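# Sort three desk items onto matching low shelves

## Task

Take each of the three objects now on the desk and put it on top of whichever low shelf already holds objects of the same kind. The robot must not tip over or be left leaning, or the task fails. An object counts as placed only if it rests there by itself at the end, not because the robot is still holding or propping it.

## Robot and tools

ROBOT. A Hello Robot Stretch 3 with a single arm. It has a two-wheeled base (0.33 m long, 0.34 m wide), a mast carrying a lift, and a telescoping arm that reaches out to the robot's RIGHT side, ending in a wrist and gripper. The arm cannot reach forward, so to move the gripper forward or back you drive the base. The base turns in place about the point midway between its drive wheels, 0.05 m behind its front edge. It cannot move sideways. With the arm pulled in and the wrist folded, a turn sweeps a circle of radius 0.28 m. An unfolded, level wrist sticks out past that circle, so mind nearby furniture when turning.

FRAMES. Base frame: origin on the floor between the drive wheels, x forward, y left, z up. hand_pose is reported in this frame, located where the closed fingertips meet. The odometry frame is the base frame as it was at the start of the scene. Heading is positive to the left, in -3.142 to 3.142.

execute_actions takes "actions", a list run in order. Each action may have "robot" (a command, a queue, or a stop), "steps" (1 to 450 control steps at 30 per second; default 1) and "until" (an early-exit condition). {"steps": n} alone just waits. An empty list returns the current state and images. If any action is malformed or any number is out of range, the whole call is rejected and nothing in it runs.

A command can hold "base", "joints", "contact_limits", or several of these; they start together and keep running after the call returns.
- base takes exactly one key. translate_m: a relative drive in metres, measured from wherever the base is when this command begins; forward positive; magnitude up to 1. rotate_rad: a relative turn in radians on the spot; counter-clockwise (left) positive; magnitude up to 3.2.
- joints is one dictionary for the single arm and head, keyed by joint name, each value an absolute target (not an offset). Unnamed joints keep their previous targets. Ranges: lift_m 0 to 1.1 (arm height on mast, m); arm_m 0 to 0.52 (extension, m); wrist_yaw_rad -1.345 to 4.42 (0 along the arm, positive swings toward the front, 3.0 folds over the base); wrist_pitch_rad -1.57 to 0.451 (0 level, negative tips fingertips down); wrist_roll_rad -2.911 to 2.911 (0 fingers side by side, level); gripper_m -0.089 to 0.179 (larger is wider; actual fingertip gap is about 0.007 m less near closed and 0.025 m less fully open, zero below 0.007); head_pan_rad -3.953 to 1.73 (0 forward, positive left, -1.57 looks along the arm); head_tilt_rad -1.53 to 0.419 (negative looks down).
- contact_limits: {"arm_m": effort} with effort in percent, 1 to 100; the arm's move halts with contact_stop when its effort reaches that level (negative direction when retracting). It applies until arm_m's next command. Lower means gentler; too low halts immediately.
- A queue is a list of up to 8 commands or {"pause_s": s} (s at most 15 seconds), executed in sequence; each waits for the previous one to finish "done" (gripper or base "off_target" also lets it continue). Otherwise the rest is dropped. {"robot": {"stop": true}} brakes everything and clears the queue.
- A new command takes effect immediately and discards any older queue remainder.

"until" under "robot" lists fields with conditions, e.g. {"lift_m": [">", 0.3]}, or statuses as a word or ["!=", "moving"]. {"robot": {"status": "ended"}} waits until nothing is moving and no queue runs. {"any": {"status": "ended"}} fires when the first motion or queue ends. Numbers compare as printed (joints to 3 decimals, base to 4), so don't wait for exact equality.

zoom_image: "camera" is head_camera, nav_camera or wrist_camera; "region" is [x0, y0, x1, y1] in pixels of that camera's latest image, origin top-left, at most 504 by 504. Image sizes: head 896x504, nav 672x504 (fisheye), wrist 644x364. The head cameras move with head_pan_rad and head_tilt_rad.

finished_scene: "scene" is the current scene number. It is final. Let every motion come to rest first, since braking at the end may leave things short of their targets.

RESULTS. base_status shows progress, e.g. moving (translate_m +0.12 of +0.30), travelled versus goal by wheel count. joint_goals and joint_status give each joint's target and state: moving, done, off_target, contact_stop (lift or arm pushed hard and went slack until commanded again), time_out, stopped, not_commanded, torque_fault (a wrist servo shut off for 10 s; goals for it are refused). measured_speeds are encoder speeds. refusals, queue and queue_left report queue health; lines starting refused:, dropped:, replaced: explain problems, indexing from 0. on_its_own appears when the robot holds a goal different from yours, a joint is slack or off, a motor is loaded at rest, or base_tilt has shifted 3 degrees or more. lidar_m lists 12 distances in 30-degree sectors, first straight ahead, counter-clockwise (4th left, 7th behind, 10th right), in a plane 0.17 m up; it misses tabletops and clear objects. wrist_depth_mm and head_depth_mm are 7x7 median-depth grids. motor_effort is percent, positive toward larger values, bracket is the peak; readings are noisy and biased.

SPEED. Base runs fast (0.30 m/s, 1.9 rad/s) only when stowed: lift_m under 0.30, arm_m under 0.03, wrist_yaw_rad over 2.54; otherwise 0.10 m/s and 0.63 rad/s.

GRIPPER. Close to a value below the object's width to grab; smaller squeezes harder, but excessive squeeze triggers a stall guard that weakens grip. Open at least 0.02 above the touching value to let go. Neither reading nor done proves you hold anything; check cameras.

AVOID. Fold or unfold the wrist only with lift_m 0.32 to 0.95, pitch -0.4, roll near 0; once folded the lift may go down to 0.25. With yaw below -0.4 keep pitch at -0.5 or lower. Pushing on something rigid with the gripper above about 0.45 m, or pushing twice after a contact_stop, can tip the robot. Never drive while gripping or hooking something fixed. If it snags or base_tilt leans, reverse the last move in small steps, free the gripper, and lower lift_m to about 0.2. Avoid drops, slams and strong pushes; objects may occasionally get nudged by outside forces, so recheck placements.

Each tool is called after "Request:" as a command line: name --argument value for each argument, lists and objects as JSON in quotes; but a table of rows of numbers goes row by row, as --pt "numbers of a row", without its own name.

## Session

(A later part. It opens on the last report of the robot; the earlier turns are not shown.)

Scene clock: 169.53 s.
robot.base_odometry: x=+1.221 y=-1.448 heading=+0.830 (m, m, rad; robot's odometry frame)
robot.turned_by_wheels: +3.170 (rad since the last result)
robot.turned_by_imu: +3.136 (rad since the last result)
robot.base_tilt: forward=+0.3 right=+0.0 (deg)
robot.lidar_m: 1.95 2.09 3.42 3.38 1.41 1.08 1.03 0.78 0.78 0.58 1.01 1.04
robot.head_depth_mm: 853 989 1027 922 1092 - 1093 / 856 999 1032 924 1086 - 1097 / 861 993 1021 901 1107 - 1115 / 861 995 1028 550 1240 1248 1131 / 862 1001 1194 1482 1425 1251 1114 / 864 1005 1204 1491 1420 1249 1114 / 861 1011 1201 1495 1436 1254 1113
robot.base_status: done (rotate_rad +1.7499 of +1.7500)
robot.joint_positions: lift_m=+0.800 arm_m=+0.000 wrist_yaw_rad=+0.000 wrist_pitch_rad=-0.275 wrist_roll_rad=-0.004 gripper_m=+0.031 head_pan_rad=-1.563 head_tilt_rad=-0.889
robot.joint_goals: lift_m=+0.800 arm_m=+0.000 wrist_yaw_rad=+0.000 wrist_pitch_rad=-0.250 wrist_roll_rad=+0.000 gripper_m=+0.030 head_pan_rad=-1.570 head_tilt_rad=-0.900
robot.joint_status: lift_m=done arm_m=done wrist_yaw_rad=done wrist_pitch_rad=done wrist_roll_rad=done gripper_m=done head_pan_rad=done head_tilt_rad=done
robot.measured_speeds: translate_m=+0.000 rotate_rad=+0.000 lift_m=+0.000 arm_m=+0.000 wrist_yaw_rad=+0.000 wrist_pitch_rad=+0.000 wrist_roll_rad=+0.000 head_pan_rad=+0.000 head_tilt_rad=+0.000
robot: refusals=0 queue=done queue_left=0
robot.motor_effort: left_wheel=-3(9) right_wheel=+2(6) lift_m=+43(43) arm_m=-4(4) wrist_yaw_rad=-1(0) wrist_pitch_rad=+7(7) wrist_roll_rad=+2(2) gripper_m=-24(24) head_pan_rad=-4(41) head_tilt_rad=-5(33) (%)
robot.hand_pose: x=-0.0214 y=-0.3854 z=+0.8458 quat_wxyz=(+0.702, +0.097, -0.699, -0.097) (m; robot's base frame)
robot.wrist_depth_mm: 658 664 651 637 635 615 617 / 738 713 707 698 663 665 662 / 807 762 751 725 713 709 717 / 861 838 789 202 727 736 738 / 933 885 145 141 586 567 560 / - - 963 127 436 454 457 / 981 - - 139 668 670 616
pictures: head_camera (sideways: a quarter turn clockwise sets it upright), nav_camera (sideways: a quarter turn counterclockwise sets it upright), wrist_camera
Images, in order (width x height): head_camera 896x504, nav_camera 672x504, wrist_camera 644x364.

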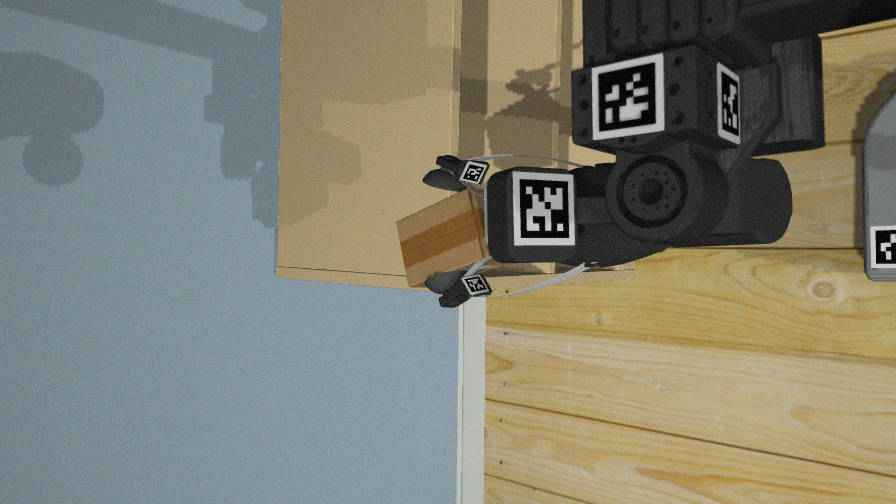

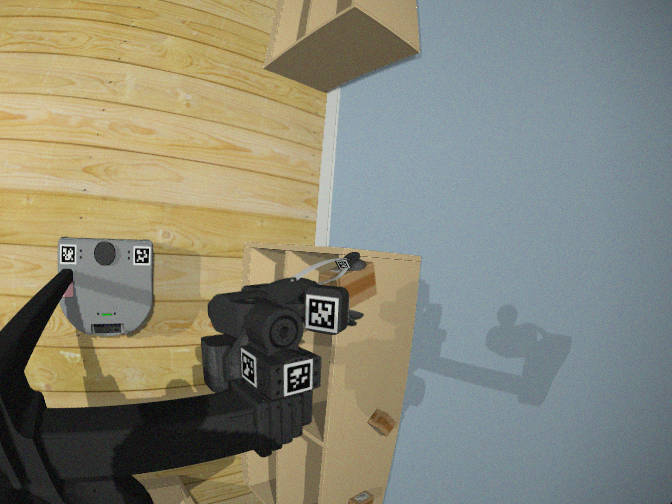

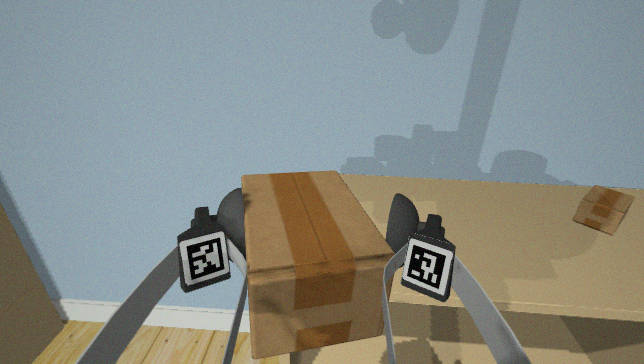

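Request:
execute_actions --actions '[{"robot":[{"base":{"translate_m":-0.2}},{"joints":{"arm_m":0.3,"lift_m":0.7}},{"joints":{"lift_m":0.63}}],"steps":300,"until":{"robot":{"status":"ended"}}}]'

Scene clock: 182.87 s.
robot.base_odometry: x=+1.086 y=-1.596 heading=+0.830 (m, m, rad; robot's odometry frame)
robot.turned_by_wheels: +0.000 (rad since the last result)
robot.turned_by_imu: +0.002 (rad since the last result)
robot.base_tilt: forward=+0.2 right=+0.0 (deg)
robot.lidar_m: 2.15 2.28 3.44 3.37 1.28 0.90 0.83 1.08 0.65 0.86 0.63 1.21
robot.head_depth_mm: 847 983 978 901 1150 1253 - / 844 987 1029 911 - - 1127 / 854 990 1022 - 1290 1256 1138 / 850 990 1059 1020 1294 1262 1138 / 855 995 1029 926 1279 1248 1123 / 855 997 1054 925 1314 1256 1124 / 851 998 1191 1487 1408 1251 1121
robot.base_status: done (translate_m -0.2000 of -0.2000)
robot.joint_positions: lift_m=+0.630 arm_m=+0.300 wrist_yaw_rad=+0.000 wrist_pitch_rad=-0.275 wrist_roll_rad=-0.004 gripper_m=+0.031 head_pan_rad=-1.563 head_tilt_rad=-0.889
robot.joint_goals: lift_m=+0.630 arm_m=+0.300 wrist_yaw_rad=+0.000 wrist_pitch_rad=-0.250 wrist_roll_rad=+0.000 gripper_m=+0.030 head_pan_rad=-1.570 head_tilt_rad=-0.900
robot.joint_status: lift_m=done arm_m=done wrist_yaw_rad=done wrist_pitch_rad=done wrist_roll_rad=done gripper_m=done head_pan_rad=done head_tilt_rad=done
robot.measured_speeds: translate_m=+0.000 rotate_rad=+0.000 lift_m=+0.000 arm_m=+0.000 wrist_yaw_rad=+0.000 wrist_pitch_rad=+0.000 wrist_roll_rad=+0.000 head_pan_rad=+0.000 head_tilt_rad=+0.000
robot: refusals=0 queue=done queue_left=0
robot.motor_effort: left_wheel=-3(9) right_wheel=+2(3) lift_m=+32(44) arm_m=+6(8) wrist_yaw_rad=-1(1) wrist_pitch_rad=+7(7) wrist_roll_rad=+2(2) gripper_m=-23(24) head_pan_rad=-4(4) head_tilt_rad=-6(5) (%)
robot.hand_pose: x=-0.0214 y=-0.6847 z=+0.6760 quat_wxyz=(+0.702, +0.098, -0.699, -0.097) (m; robot's base frame)
robot.wrist_depth_mm: 392 381 375 365 364 362 352 / 416 411 401 400 392 383 376 / 455 443 439 429 416 413 401 / 481 355 359 201 366 368 375 / 270 271 145 140 292 282 285 / 219 219 205 127 209 226 229 / 185 185 181 140 188 190 192
pictures: head_camera (sideways: a quarter turn clockwise sets it upright), nav_camera (sideways: a quarter turn counterclockwise sets it upright), wrist_camera
Images, in order (width x height): head_camera 896x504, nav_camera 672x504, wrist_camera 644x364.

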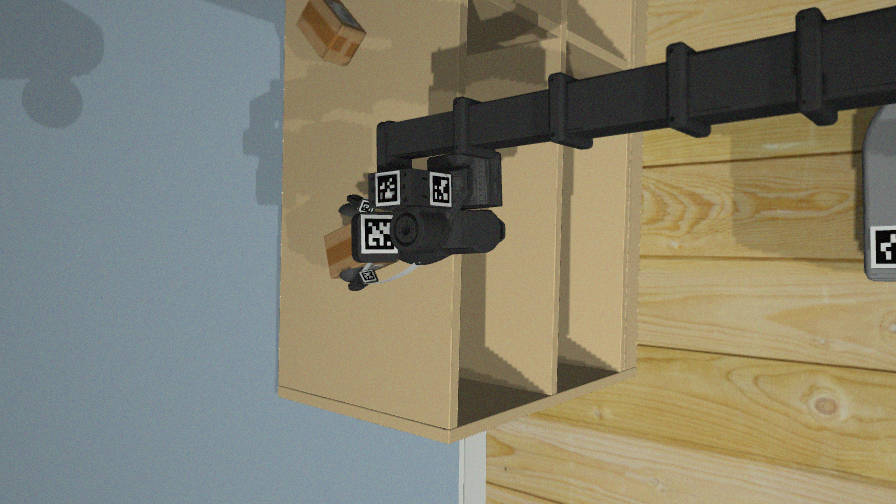

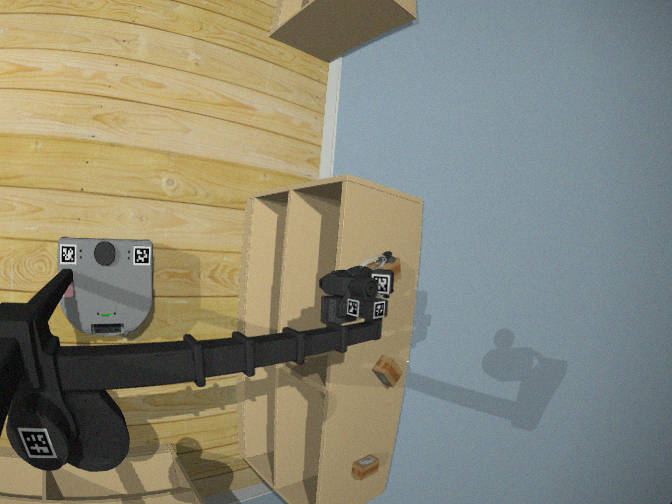

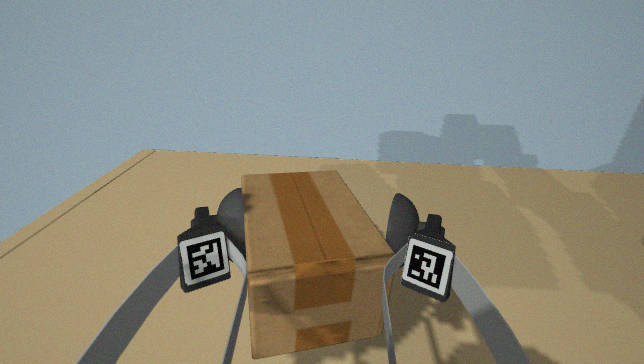

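Request:
execute_actions --actions '[{"robot":[{"joints":{"lift_m":0.602}},{"joints":{"gripper_m":0.09}},{"joints":{"arm_m":0.0}},{"joints":{"lift_m":0.8,"wrist_pitch_rad":-0.4,"gripper_m":0.04}}],"steps":400,"until":{"robot":{"status":"ended"}}}]'

Request:
execute_actions --actions '[{"robot":[{"joints":{"wrist_yaw_rad":3.0},"base":{"rotate_rad":1.635}},{"joints":{"lift_m":0.27}},{"base":{"translate_m":1.0}},{"base":{"translate_m":1.0}},{"base":{"translate_m":0.6}},{"base":{"rotate_rad":1.535}},{"joints":{"lift_m":0.85}}],"steps":450,"until":{"robot":{"status":"ended"}}},{"steps":300,"until":{"robot":{"status":"ended"}}},{"robot":{"joints":{"wrist_yaw_rad":0.0}},"steps":200,"until":{"robot":{"status":"ended"}}},{"robot":{"joints":{"gripper_m":0.11,"wrist_pitch_rad":-0.25,"lift_m":0.78,"arm_m":0.1}},"steps":200,"until":{"robot":{"status":"ended"}}}]'

Scene clock: 208.80 s.
robot.base_odometry: x=+1.086 y=-1.596 heading=+0.830 (m, m, rad; robot's odometry frame)
robot.turned_by_wheels: +0.000 (rad since the last result)
robot.turned_by_imu: +0.002 (rad since the last result)
robot.base_tilt: forward=+0.2 right=+0.0 (deg)
robot.lidar_m: 2.15 2.28 3.45 3.35 1.27 0.90 0.83 1.08 0.65 0.86 0.63 1.21
robot.head_depth_mm: 852 989 975 904 1075 - 1090 / 849 987 1028 927 1084 - 1097 / 849 989 1028 903 1101 - 1118 / 851 991 1029 895 1282 1261 1139 / 858 990 1022 927 1281 1255 1120 / 856 996 1058 923 1310 1249 1125 / 855 997 1194 1487 1422 1244 1118
robot.base_status: done (translate_m -0.2000 of -0.2000)
robot.joint_positions: lift_m=+0.800 arm_m=+0.000 wrist_yaw_rad=+0.000 wrist_pitch_rad=-0.415 wrist_roll_rad=-0.004 gripper_m=+0.040 head_pan_rad=-1.563 head_tilt_rad=-0.889
robot.joint_goals: lift_m=+0.800 arm_m=+0.000 wrist_yaw_rad=+0.000 wrist_pitch_rad=-0.400 wrist_roll_rad=+0.000 gripper_m=+0.040 head_pan_rad=-1.570 head_tilt_rad=-0.900
robot.joint_status: lift_m=done arm_m=done wrist_yaw_rad=done wrist_pitch_rad=done wrist_roll_rad=done gripper_m=done head_pan_rad=done head_tilt_rad=done
robot.measured_speeds: translate_m=+0.000 rotate_rad=+0.000 lift_m=+0.000 arm_m=+0.000 wrist_yaw_rad=+0.000 wrist_pitch_rad=+0.000 wrist_roll_rad=+0.000 head_pan_rad=+0.000 head_tilt_rad=+0.000
robot: refusals=0 queue=done queue_left=0
robot.motor_effort: left_wheel=-3(3) right_wheel=+2(2) lift_m=+42(43) arm_m=-4(7) wrist_yaw_rad=+0(0) wrist_pitch_rad=+4(6) wrist_roll_rad=+2(2) gripper_m=+0(95) head_pan_rad=-4(4) head_tilt_rad=-5(6) (%)
robot.hand_pose: x=-0.0215 y=-0.3701 z=+0.8132 quat_wxyz=(+0.693, +0.146, -0.690, -0.146) (m; robot's base frame)
robot.wrist_depth_mm: 692 682 641 654 624 628 620 / 746 733 735 710 702 675 678 / 832 795 773 722 727 714 703 / 948 899 548 516 557 559 560 / - - 485 466 473 454 459 / - - 669 678 669 590 680 / 942 938 675 628 624 590 616
pictures: head_camera (sideways: a quarter turn clockwise sets it upright), nav_camera (sideways: a quarter turn counterclockwise sets it upright), wrist_camera
Images, in order (width x height): head_camera 896x504, nav_camera 672x504, wrist_camera 644x364.

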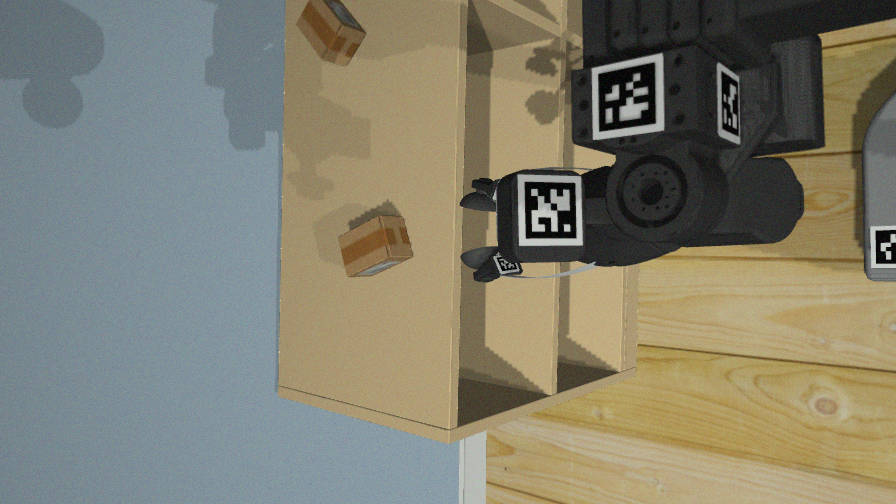

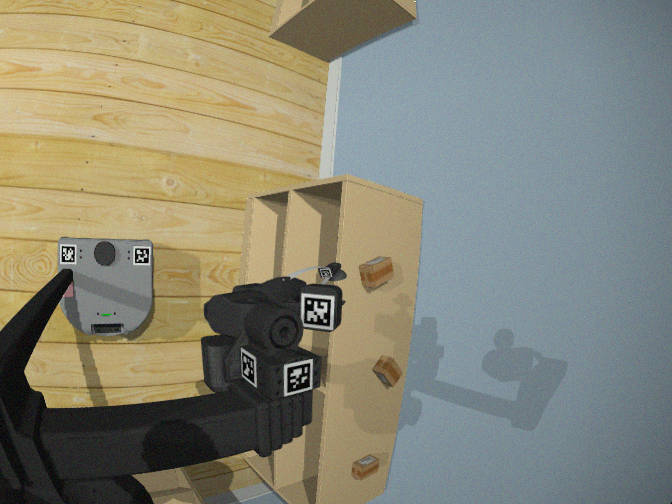

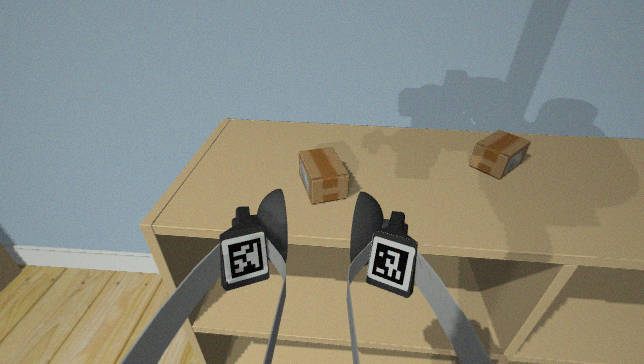

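Scene clock: 240.63 s.
robot.base_odometry: x=-0.941 y=+0.033 heading=-2.283 (m, m, rad; robot's odometry frame)
robot.turned_by_wheels: +3.170 (rad since the last result)
robot.turned_by_imu: +3.132 (rad since the last result)
robot.base_tilt: forward=+0.3 right=+0.0 (deg)
robot.lidar_m: 0.96 1.03 1.46 2.82 3.37 2.84 2.77 1.34 0.77 0.79 1.28 0.99
robot.head_depth_mm: 1095 1059 858 735 1435 1270 - / 1097 1051 856 738 - 1214 1122 / 1097 1052 852 720 - 1230 1128 / 1107 1055 854 725 1383 1236 1139 / 1105 1057 855 741 1392 1259 1121 / 1103 1199 853 735 1427 1252 1118 / 1111 1280 1507 1542 1410 1255 1119
robot.base_status: done (rotate_rad +1.5350 of +1.5350)
robot.joint_positions: lift_m=+0.679 arm_m=+0.100 wrist_yaw_rad=+0.000 wrist_pitch_rad=-0.490 wrist_roll_rad=+0.018 gripper_m=+0.110 head_pan_rad=-1.563 head_tilt_rad=-0.890
robot.joint_goals: lift_m=+0.680 arm_m=+0.100 wrist_yaw_rad=+0.000 wrist_pitch_rad=-0.250 wrist_roll_rad=+0.000 gripper_m=+0.110 head_pan_rad=-1.570 head_tilt_rad=-0.900
robot.joint_status: lift_m=contact_stop arm_m=done wrist_yaw_rad=done wrist_pitch_rad=off_target wrist_roll_rad=done gripper_m=done head_pan_rad=done head_tilt_rad=done
robot.measured_speeds: translate_m=+0.000 rotate_rad=+0.000 lift_m=-0.010 arm_m=+0.000 wrist_yaw_rad=+0.000 wrist_pitch_rad=+0.024 wrist_roll_rad=+0.000 head_pan_rad=+0.000 head_tilt_rad=+0.000
robot: refusals=0 queue=dropped queue_left=0
robot.on_its_own: lift_m is slack since a contact_stop, until your next command for it (your +0.780 is given up)
robot.motor_effort: left_wheel=-2(13) right_wheel=-2(9) lift_m=+52(71) arm_m=+5(4) wrist_yaw_rad=+0(5) wrist_pitch_rad=+68(70) wrist_roll_rad=-5(5) gripper_m=+0(96) head_pan_rad=-3(4) head_tilt_rad=-5(5) (%)
robot.hand_pose: x=-0.0216 y=-0.4594 z=+0.6761 quat_wxyz=(+0.680, +0.170, -0.692, -0.173) (m; robot's base frame)
robot.wrist_depth_mm: 836 298 297 188 171 293 291 / 209 208 207 196 187 204 203 / 160 159 159 158 158 157 157 / 140 140 136 133 131 128 127 / - - 956 950 141 351 136 / 922 867 889 885 893 875 885 / 801 780 793 795 797 790 762
pictures: head_camera (sideways: a quarter turn clockwise sets it upright), nav_camera (sideways: a quarter turn counterclockwise sets it upright), wrist_camera
Images, in order (width x height): head_camera 896x504, nav_camera 672x504, wrist_camera 644x364.

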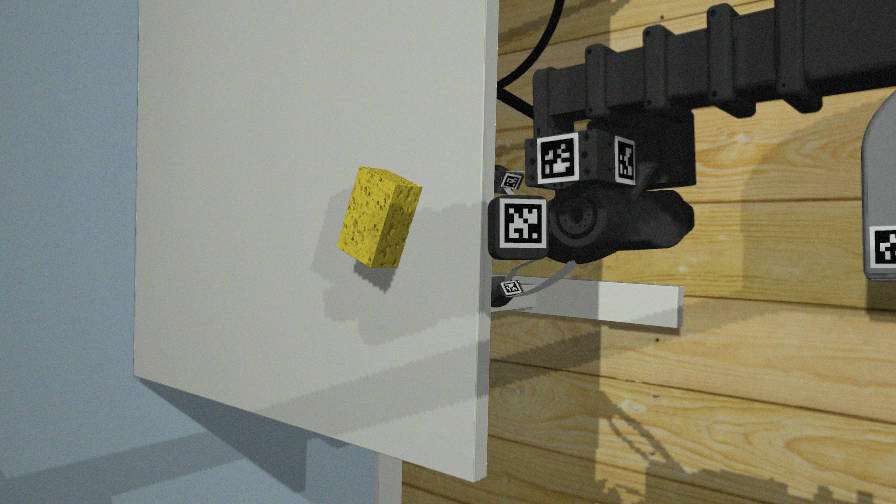

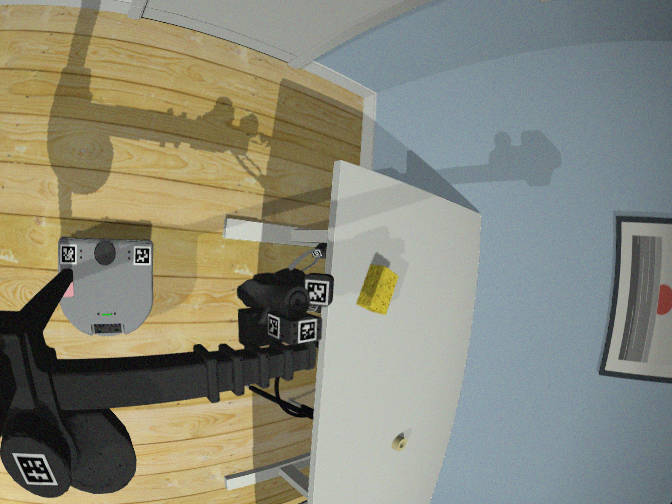

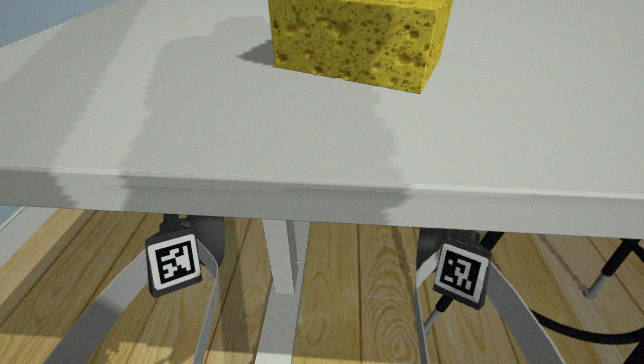

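Request:
execute_actions --actions '[{"robot":{"joints":{"lift_m":0.62,"arm_m":0.0,"wrist_pitch_rad":-0.5}},"steps":200,"until":{"robot":{"status":"ended"}}}]'

Scene clock: 248.50 s.
robot.base_odometry: x=-0.941 y=+0.033 heading=-2.284 (m, m, rad; robot's odometry frame)
robot.turned_by_wheels: +0.000 (rad since the last result)
robot.turned_by_imu: +0.001 (rad since the last result)
robot.base_tilt: forward=+0.3 right=+0.0 (deg)
robot.lidar_m: 0.96 1.03 1.46 2.84 3.36 2.84 2.76 1.34 0.77 0.79 1.28 0.99
robot.head_depth_mm: 1086 1051 861 735 1407 1263 1127 / 1102 1059 857 735 1419 1287 - / 1104 1055 854 727 1449 1277 - / 1099 1057 855 736 1420 1242 1140 / 1105 1051 853 735 1412 1265 1119 / 1113 1199 857 739 1418 1241 1119 / 1108 1290 1509 1542 1427 1250 1120
robot.base_status: done (rotate_rad +1.5349 of +1.5350)
robot.joint_positions: lift_m=+0.620 arm_m=+0.000 wrist_yaw_rad=-0.001 wrist_pitch_rad=-0.514 wrist_roll_rad=+0.004 gripper_m=+0.110 head_pan_rad=-1.563 head_tilt_rad=-0.890
robot.joint_goals: lift_m=+0.620 arm_m=+0.000 wrist_yaw_rad=+0.000 wrist_pitch_rad=-0.500 wrist_roll_rad=+0.000 gripper_m=+0.110 head_pan_rad=-1.570 head_tilt_rad=-0.900
robot.joint_status: lift_m=done arm_m=done wrist_yaw_rad=done wrist_pitch_rad=done wrist_roll_rad=done gripper_m=done head_pan_rad=done head_tilt_rad=done
robot.measured_speeds: translate_m=+0.000 rotate_rad=+0.000 lift_m=+0.000 arm_m=+0.000 wrist_yaw_rad=+0.000 wrist_pitch_rad=+0.000 wrist_roll_rad=+0.000 head_pan_rad=+0.000 head_tilt_rad=+0.000
robot: refusals=0 queue=done queue_left=0
robot.motor_effort: left_wheel=-2(3) right_wheel=+2(1) lift_m=+31(52) arm_m=-4(7) wrist_yaw_rad=+0(0) wrist_pitch_rad=+4(68) wrist_roll_rad=-1(5) gripper_m=+0(1) head_pan_rad=-3(3) head_tilt_rad=-5(5) (%)
robot.hand_pose: x=-0.0217 y=-0.3566 z=+0.6120 quat_wxyz=(+0.683, +0.179, -0.685, -0.181) (m; robot's base frame)
robot.wrist_depth_mm: 975 928 931 884 890 610 553 / - - - - 974 733 457 / - - - - - - - / - - - - - - - / 937 919 948 929 958 957 958 / 797 804 786 811 816 834 778 / 737 715 690 726 730 729 727
pictures: head_camera (sideways: a quarter turn clockwise sets it upright), nav_camera (sideways: a quarter turn counterclockwise sets it upright), wrist_camera
Images, in order (width x height): head_camera 896x504, nav_camera 672x504, wrist_camera 644x364.

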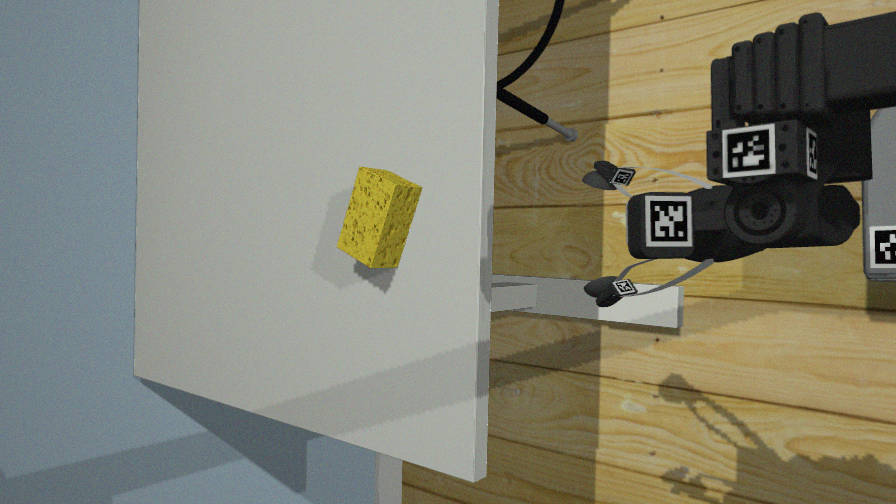

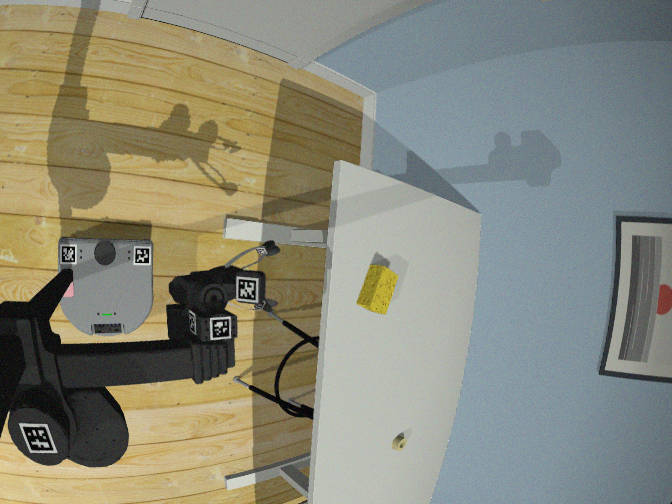

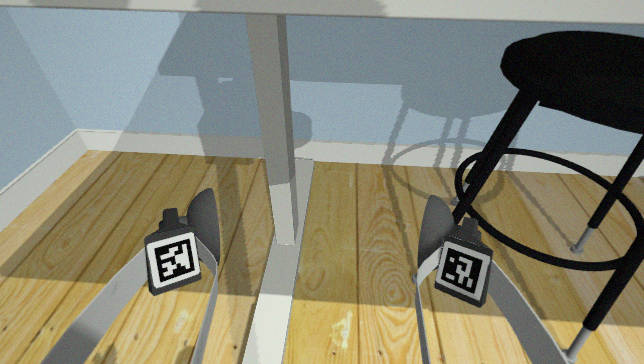

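Request:
execute_actions --actions '[{"robot":{"joints":{"lift_m":0.8}},"steps":200,"until":{"robot":{"status":"ended"}}},{"robot":{"base":{"translate_m":-0.04},"joints":{"gripper_m":0.17,"wrist_pitch_rad":-0.25}},"steps":200,"until":{"robot":{"status":"ended"}}},{"robot":{"joints":{"arm_m":0.2}},"steps":200,"until":{"robot":{"status":"ended"}}}]'

Scene clock: 281.73 s.
robot.base_odometry: x=-0.915 y=+0.063 heading=-2.284 (m, m, rad; robot's odometry frame)
robot.turned_by_wheels: +0.000 (rad since the last result)
robot.turned_by_imu: +0.001 (rad since the last result)
robot.base_tilt: forward=+0.3 right=+0.0 (deg)
robot.lidar_m: 1.00 1.08 1.52 3.16 3.34 2.79 2.73 1.30 0.75 0.80 1.28 1.03
robot.head_depth_mm: 1085 1050 878 - - - 1112 / 1091 1056 899 - 1411 1248 1123 / 1095 1052 - 1536 1429 1252 1135 / 1100 1051 892 735 1427 1249 1137 / 1100 1051 853 735 1403 1254 1116 / 1102 1059 854 737 1416 1251 1122 / 1109 1293 1428 736 1427 1256 1110
robot.base_status: done (translate_m -0.0400 of -0.0400)
robot.joint_positions: lift_m=+0.800 arm_m=+0.200 wrist_yaw_rad=+0.000 wrist_pitch_rad=-0.271 wrist_roll_rad=+0.004 gripper_m=+0.170 head_pan_rad=-1.563 head_tilt_rad=-0.890
robot.joint_goals: lift_m=+0.800 arm_m=+0.200 wrist_yaw_rad=+0.000 wrist_pitch_rad=-0.250 wrist_roll_rad=+0.000 gripper_m=+0.170 head_pan_rad=-1.570 head_tilt_rad=-0.900
robot.joint_status: lift_m=done arm_m=done wrist_yaw_rad=done wrist_pitch_rad=done wrist_roll_rad=done gripper_m=done head_pan_rad=done head_tilt_rad=done
robot.measured_speeds: translate_m=+0.000 rotate_rad=+0.000 lift_m=+0.000 arm_m=+0.000 wrist_yaw_rad=+0.000 wrist_pitch_rad=+0.000 wrist_roll_rad=+0.000 head_pan_rad=+0.000 head_tilt_rad=+0.000
robot: refusals=0 queue=done queue_left=0
robot.motor_effort: left_wheel=-2(9) right_wheel=+1(3) lift_m=+42(44) arm_m=+6(7) wrist_yaw_rad=-1(0) wrist_pitch_rad=+6(5) wrist_roll_rad=+0(1) gripper_m=+0(100) head_pan_rad=-4(4) head_tilt_rad=-5(5) (%)
robot.hand_pose: x=-0.0216 y=-0.5851 z=+0.8468 quat_wxyz=(+0.699, +0.095, -0.702, -0.096) (m; robot's base frame)
robot.wrist_depth_mm: 727 727 715 701 686 660 655 / 799 771 755 735 721 713 708 / 860 844 708 721 715 724 729 / 966 874 489 498 493 502 511 / - 395 374 377 378 398 386 / 317 294 304 303 304 300 310 / 252 255 213 205 257 259 257
pictures: head_camera (sideways: a quarter turn clockwise sets it upright), nav_camera (sideways: a quarter turn counterclockwise sets it upright), wrist_camera
Images, in order (width x height): head_camera 896x504, nav_camera 672x504, wrist_camera 644x364.

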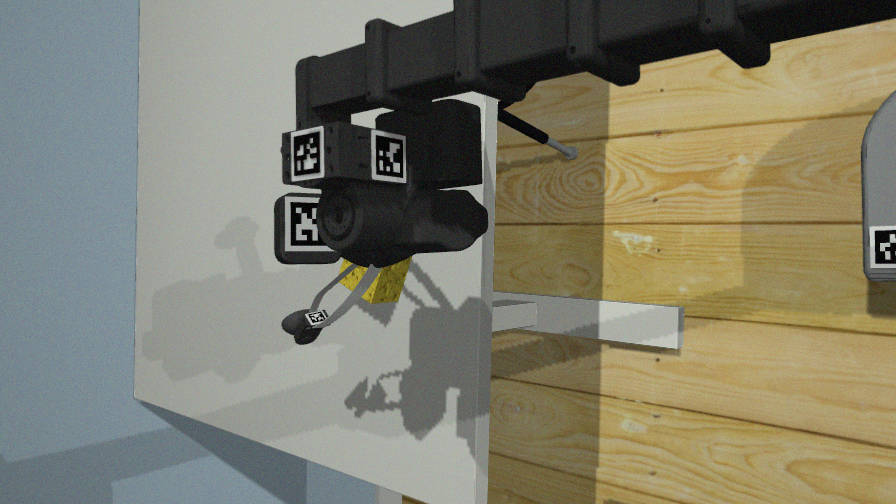

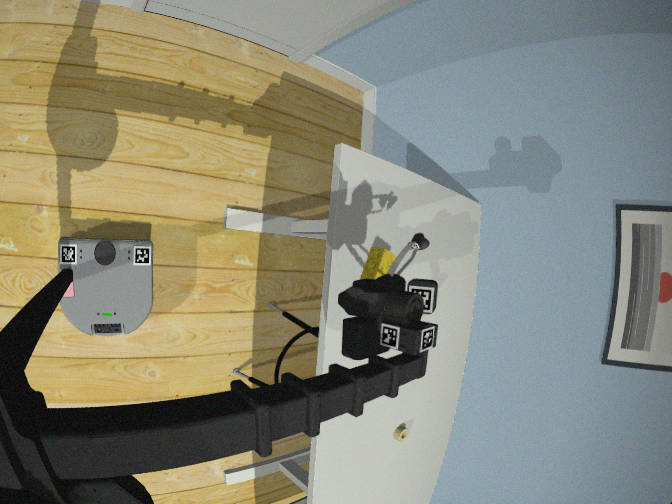

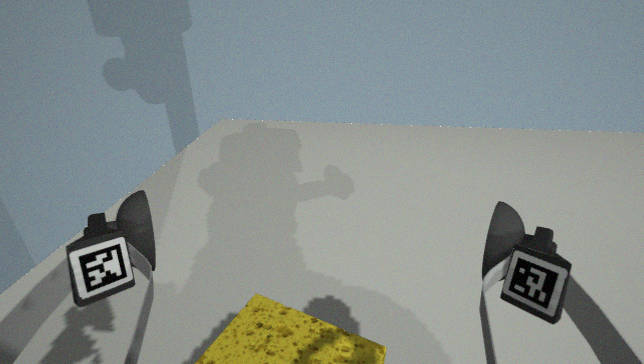

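Request:
execute_actions --actions '[{"robot":{"joints":{"arm_m":0.08}},"steps":200,"until":{"robot":{"status":"ended"}}}]'

Scene clock: 288.30 s.
robot.base_odometry: x=-0.915 y=+0.063 heading=-2.284 (m, m, rad; robot's odometry frame)
robot.turned_by_wheels: +0.000 (rad since the last result)
robot.turned_by_imu: +0.001 (rad since the last result)
robot.base_tilt: forward=+0.2 right=+0.0 (deg)
robot.lidar_m: 1.00 1.07 1.52 3.15 3.33 2.80 2.72 1.31 0.74 0.80 1.28 1.03
robot.head_depth_mm: 1090 1049 855 758 - - 1107 / 1097 1057 856 755 - 1237 1121 / 1094 1054 858 - - 1252 1139 / 1095 1049 855 733 1421 1263 1129 / 1101 1048 855 733 1403 1259 1119 / 1106 1056 853 738 1414 1250 1125 / 1115 1298 1421 736 1426 1255 1117
robot.base_status: done (translate_m -0.0400 of -0.0400)
robot.joint_positions: lift_m=+0.800 arm_m=+0.080 wrist_yaw_rad=+0.000 wrist_pitch_rad=-0.271 wrist_roll_rad=+0.004 gripper_m=+0.170 head_pan_rad=-1.563 head_tilt_rad=-0.890
robot.joint_goals: lift_m=+0.800 arm_m=+0.080 wrist_yaw_rad=+0.000 wrist_pitch_rad=-0.250 wrist_roll_rad=+0.000 gripper_m=+0.170 head_pan_rad=-1.570 head_tilt_rad=-0.900
robot.joint_status: lift_m=done arm_m=done wrist_yaw_rad=done wrist_pitch_rad=done wrist_roll_rad=done gripper_m=done head_pan_rad=done head_tilt_rad=done
robot.measured_speeds: translate_m=+0.000 rotate_rad=+0.000 lift_m=+0.000 arm_m=+0.000 wrist_yaw_rad=+0.000 wrist_pitch_rad=+0.000 wrist_roll_rad=+0.000 head_pan_rad=+0.000 head_tilt_rad=+0.000
robot: refusals=0 queue=done queue_left=0
robot.motor_effort: left_wheel=-2(2) right_wheel=+1(2) lift_m=+41(42) arm_m=-4(4) wrist_yaw_rad=+0(1) wrist_pitch_rad=+6(6) wrist_roll_rad=-1(1) gripper_m=+1(1) head_pan_rad=-4(4) head_tilt_rad=-5(5) (%)
robot.hand_pose: x=-0.0216 y=-0.4658 z=+0.8468 quat_wxyz=(+0.700, +0.095, -0.702, -0.096) (m; robot's base frame)
robot.wrist_depth_mm: 838 833 814 787 803 780 746 / 890 904 872 839 843 816 814 / 943 992 702 737 714 736 753 / - - 493 497 497 506 514 / - 394 376 302 382 404 386 / 309 293 304 286 308 302 312 / 257 255 256 256 258 258 256
pictures: head_camera (sideways: a quarter turn clockwise sets it upright), nav_camera (sideways: a quarter turn counterclockwise sets it upright), wrist_camera
Images, in order (width x height): head_camera 896x504, nav_camera 672x504, wrist_camera 644x364.

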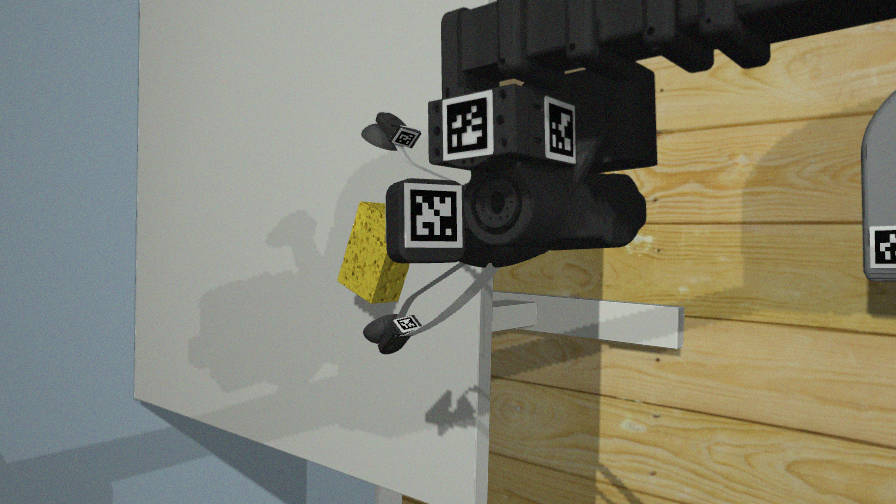

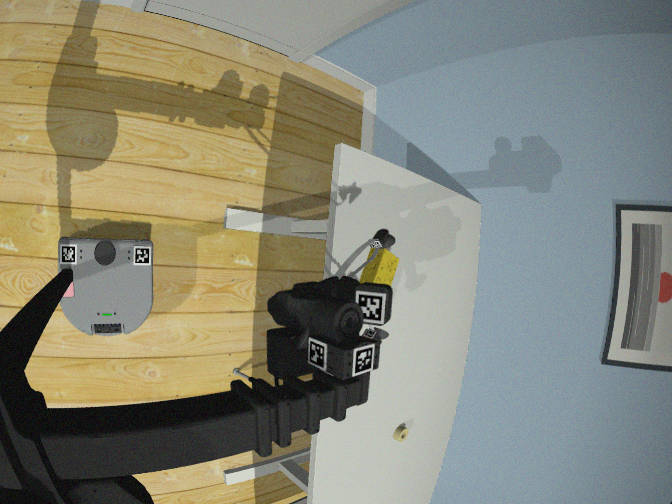

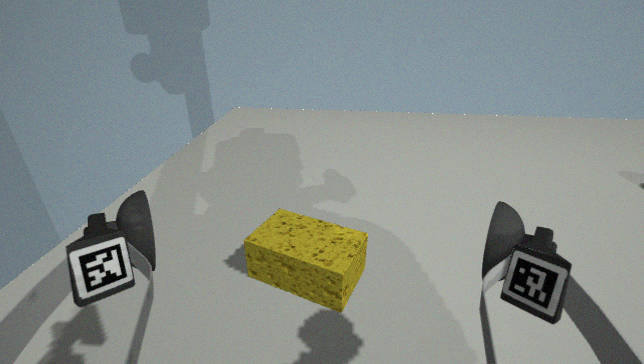

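Request:
execute_actions --actions '[{"robot":{"base":{"translate_m":0.07},"joints":{"wrist_yaw_rad":-0.25,"arm_m":0.1}},"steps":200,"until":{"robot":{"status":"ended"}}},{"robot":{"joints":{"lift_m":0.71}},"steps":200,"until":{"robot":{"status":"ended"}}}]'

Scene clock: 305.20 s.
robot.base_odometry: x=-0.960 y=+0.010 heading=-2.284 (m, m, rad; robot's odometry frame)
robot.turned_by_wheels: +0.000 (rad since the last result)
robot.turned_by_imu: +0.001 (rad since the last result)
robot.base_tilt: forward=+0.2 right=+0.0 (deg)
robot.lidar_m: 0.93 1.00 1.41 2.83 3.37 2.87 2.80 0.79 0.78 0.79 1.29 0.96
robot.head_depth_mm: 1095 1055 859 737 1452 - - / 1097 1056 855 744 - 1234 1120 / 1096 1050 859 737 - 1235 1135 / 1096 1058 858 743 1387 1246 1135 / 1106 1045 852 739 1427 1253 1116 / 1099 1258 881 738 1423 1257 1124 / 1100 1298 1561 1661 1410 1249 1118
robot.base_status: done (translate_m +0.0700 of +0.0700)
robot.joint_positions: lift_m=+0.710 arm_m=+0.100 wrist_yaw_rad=-0.249 wrist_pitch_rad=-0.270 wrist_roll_rad=+0.004 gripper_m=+0.170 head_pan_rad=-1.563 head_tilt_rad=-0.890
robot.joint_goals: lift_m=+0.710 arm_m=+0.100 wrist_yaw_rad=-0.250 wrist_pitch_rad=-0.250 wrist_roll_rad=+0.000 gripper_m=+0.170 head_pan_rad=-1.570 head_tilt_rad=-0.900
robot.joint_status: lift_m=done arm_m=done wrist_yaw_rad=done wrist_pitch_rad=done wrist_roll_rad=done gripper_m=done head_pan_rad=done head_tilt_rad=done
robot.measured_speeds: translate_m=+0.000 rotate_rad=+0.000 lift_m=+0.000 arm_m=+0.000 wrist_yaw_rad=+0.000 wrist_pitch_rad=+0.000 wrist_roll_rad=+0.000 head_pan_rad=+0.000 head_tilt_rad=+0.000
robot: refusals=0 queue=done queue_left=0
robot.motor_effort: left_wheel=-2(6) right_wheel=+2(5) lift_m=+31(42) arm_m=+6(8) wrist_yaw_rad=-1(4) wrist_pitch_rad=+6(6) wrist_roll_rad=-1(1) gripper_m=+0(0) head_pan_rad=-4(4) head_tilt_rad=-5(5) (%)
robot.hand_pose: x=-0.0807 y=-0.4777 z=+0.7573 quat_wxyz=(+0.682, +0.008, -0.708, -0.182) (m; robot's base frame)
robot.wrist_depth_mm: 689 728 769 815 826 861 914 / 737 783 782 807 827 811 855 / 785 433 434 438 443 452 457 / 298 301 232 222 305 307 310 / 232 241 230 229 234 245 235 / - 179 186 186 187 184 189 / 155 156 156 162 168 178 658
pictures: head_camera (sideways: a quarter turn clockwise sets it upright), nav_camera (sideways: a quarter turn counterclockwise sets it upright), wrist_camera
Images, in order (width x height): head_camera 896x504, nav_camera 672x504, wrist_camera 644x364.

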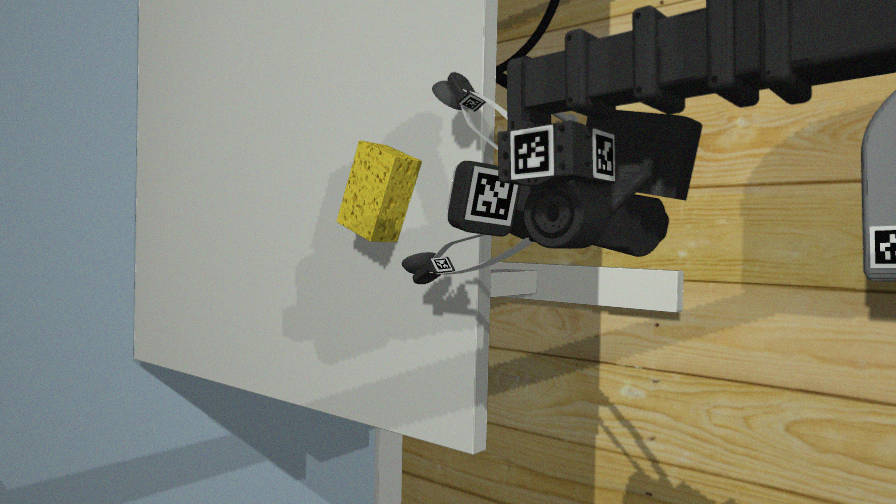

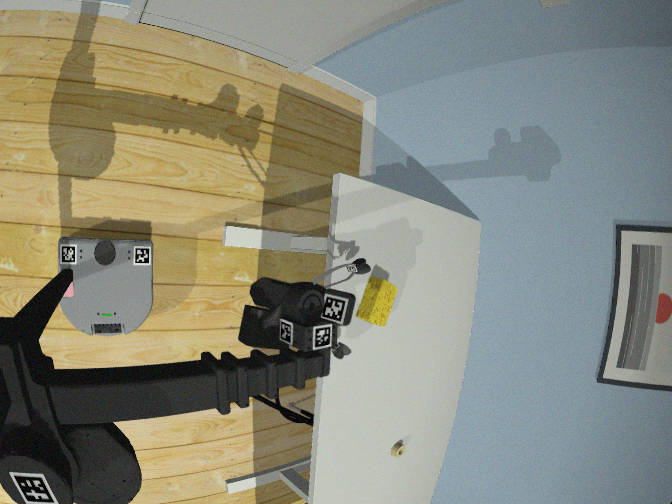

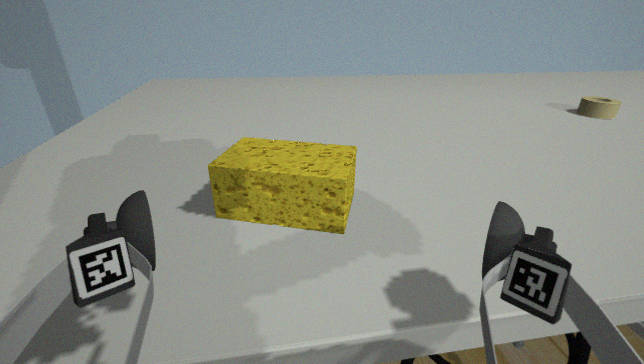

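Request:
execute_actions --actions '[{"robot":{"joints":{"lift_m":0.705,"arm_m":0.205}},"steps":200,"until":{"robot":{"status":"ended"}}}]'

Scene clock: 312.67 s.
robot.base_odometry: x=-0.960 y=+0.010 heading=-2.284 (m, m, rad; robot's odometry frame)
robot.turned_by_wheels: +0.000 (rad since the last result)
robot.turned_by_imu: +0.001 (rad since the last result)
robot.base_tilt: forward=+0.2 right=+0.0 (deg)
robot.lidar_m: 0.93 1.00 1.42 2.82 3.37 2.87 2.79 0.79 0.78 0.79 1.29 0.96
robot.head_depth_mm: 1093 1050 857 734 1428 - - / 1096 1052 856 - 1432 1250 1112 / 1105 1048 859 - 1403 1252 1140 / 1104 1057 866 738 1394 1254 1145 / 1101 1058 855 737 1420 1257 1116 / 1107 1254 877 738 1431 1267 1116 / 1115 1295 1546 1634 1419 1252 1124
robot.base_status: done (translate_m +0.0700 of +0.0700)
robot.joint_positions: lift_m=+0.705 arm_m=+0.205 wrist_yaw_rad=-0.249 wrist_pitch_rad=-0.270 wrist_roll_rad=+0.004 gripper_m=+0.170 head_pan_rad=-1.563 head_tilt_rad=-0.890
robot.joint_goals: lift_m=+0.705 arm_m=+0.205 wrist_yaw_rad=-0.250 wrist_pitch_rad=-0.250 wrist_roll_rad=+0.000 gripper_m=+0.170 head_pan_rad=-1.570 head_tilt_rad=-0.900
robot.joint_status: lift_m=done arm_m=done wrist_yaw_rad=done wrist_pitch_rad=done wrist_roll_rad=done gripper_m=done head_pan_rad=done head_tilt_rad=done
robot.measured_speeds: translate_m=+0.000 rotate_rad=+0.000 lift_m=+0.000 arm_m=+0.000 wrist_yaw_rad=+0.000 wrist_pitch_rad=+0.000 wrist_roll_rad=+0.000 head_pan_rad=+0.000 head_tilt_rad=+0.000
robot: refusals=0 queue=done queue_left=0
robot.motor_effort: left_wheel=-2(2) right_wheel=+2(2) lift_m=+31(31) arm_m=+6(3) wrist_yaw_rad=-1(2) wrist_pitch_rad=+6(6) wrist_roll_rad=+0(1) gripper_m=+0(0) head_pan_rad=-3(4) head_tilt_rad=-6(5) (%)
robot.hand_pose: x=-0.0808 y=-0.5827 z=+0.7523 quat_wxyz=(+0.682, +0.007, -0.708, -0.182) (m; robot's base frame)
robot.wrist_depth_mm: 623 640 696 696 731 790 840 / 654 670 699 718 782 800 806 / 683 419 420 421 431 427 438 / 288 289 289 291 297 293 298 / 224 231 147 147 164 235 227 / - 172 137 129 126 178 182 / 149 150 145 140 136 152 151
pictures: head_camera (sideways: a quarter turn clockwise sets it upright), nav_camera (sideways: a quarter turn counterclockwise sets it upright), wrist_camera
Images, in order (width x height): head_camera 896x504, nav_camera 672x504, wrist_camera 644x364.

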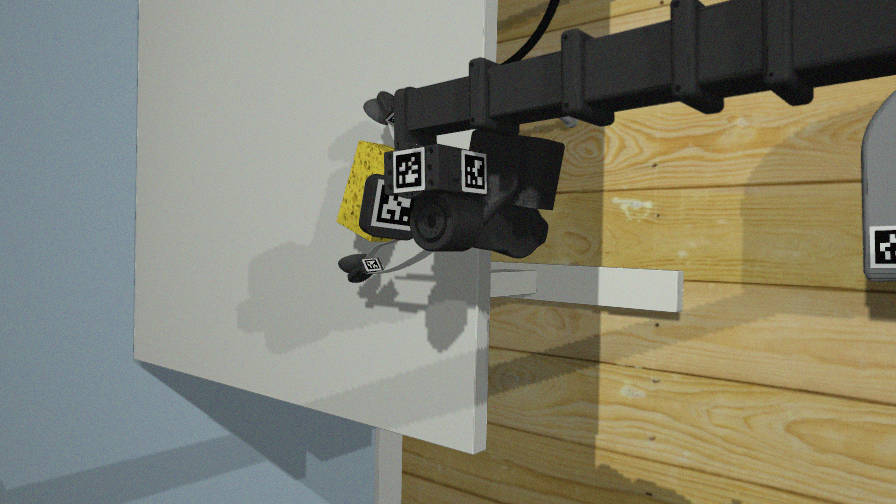

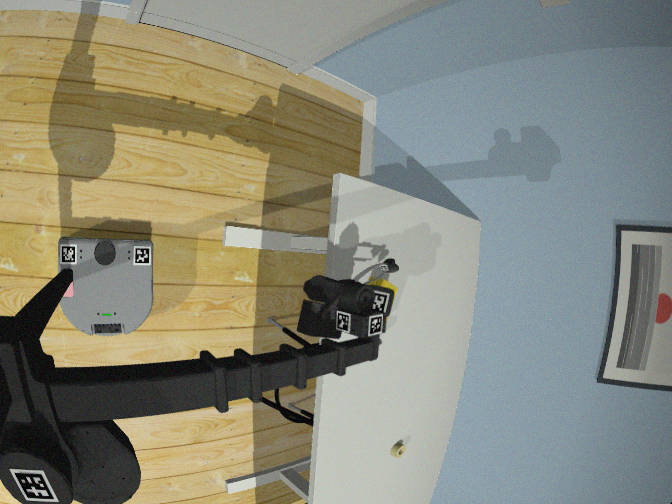

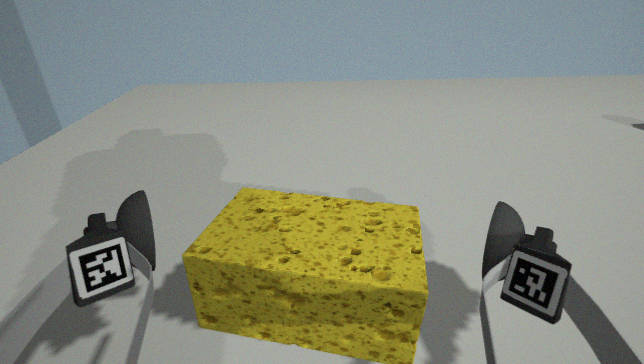

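Good. Close, lift.

Request:
execute_actions --actions '[{"robot":{"joints":{"arm_m":0.215}},"steps":100,"until":{"robot":{"status":"ended"}}},{"robot":{"joints":{"gripper_m":0.05}},"steps":60},{"robot":{"joints":{"lift_m":0.8}},"steps":200,"until":{"robot":{"status":"ended"}}},{"robot":{"joints":{"arm_m":0.0,"wrist_yaw_rad":0,"head_pan_rad":3.0,"head_tilt_rad":-0.3}},"steps":200,"until":{"robot":{"status":"ended"}}},{"robot":{"joints":{"head_pan_rad":-3.3}},"steps":300,"until":{"robot":{"status":"ended"}}}]'

action 3: robot: "joints": head_pan_rad = 3.0 is out of range -3.953 to 1.73


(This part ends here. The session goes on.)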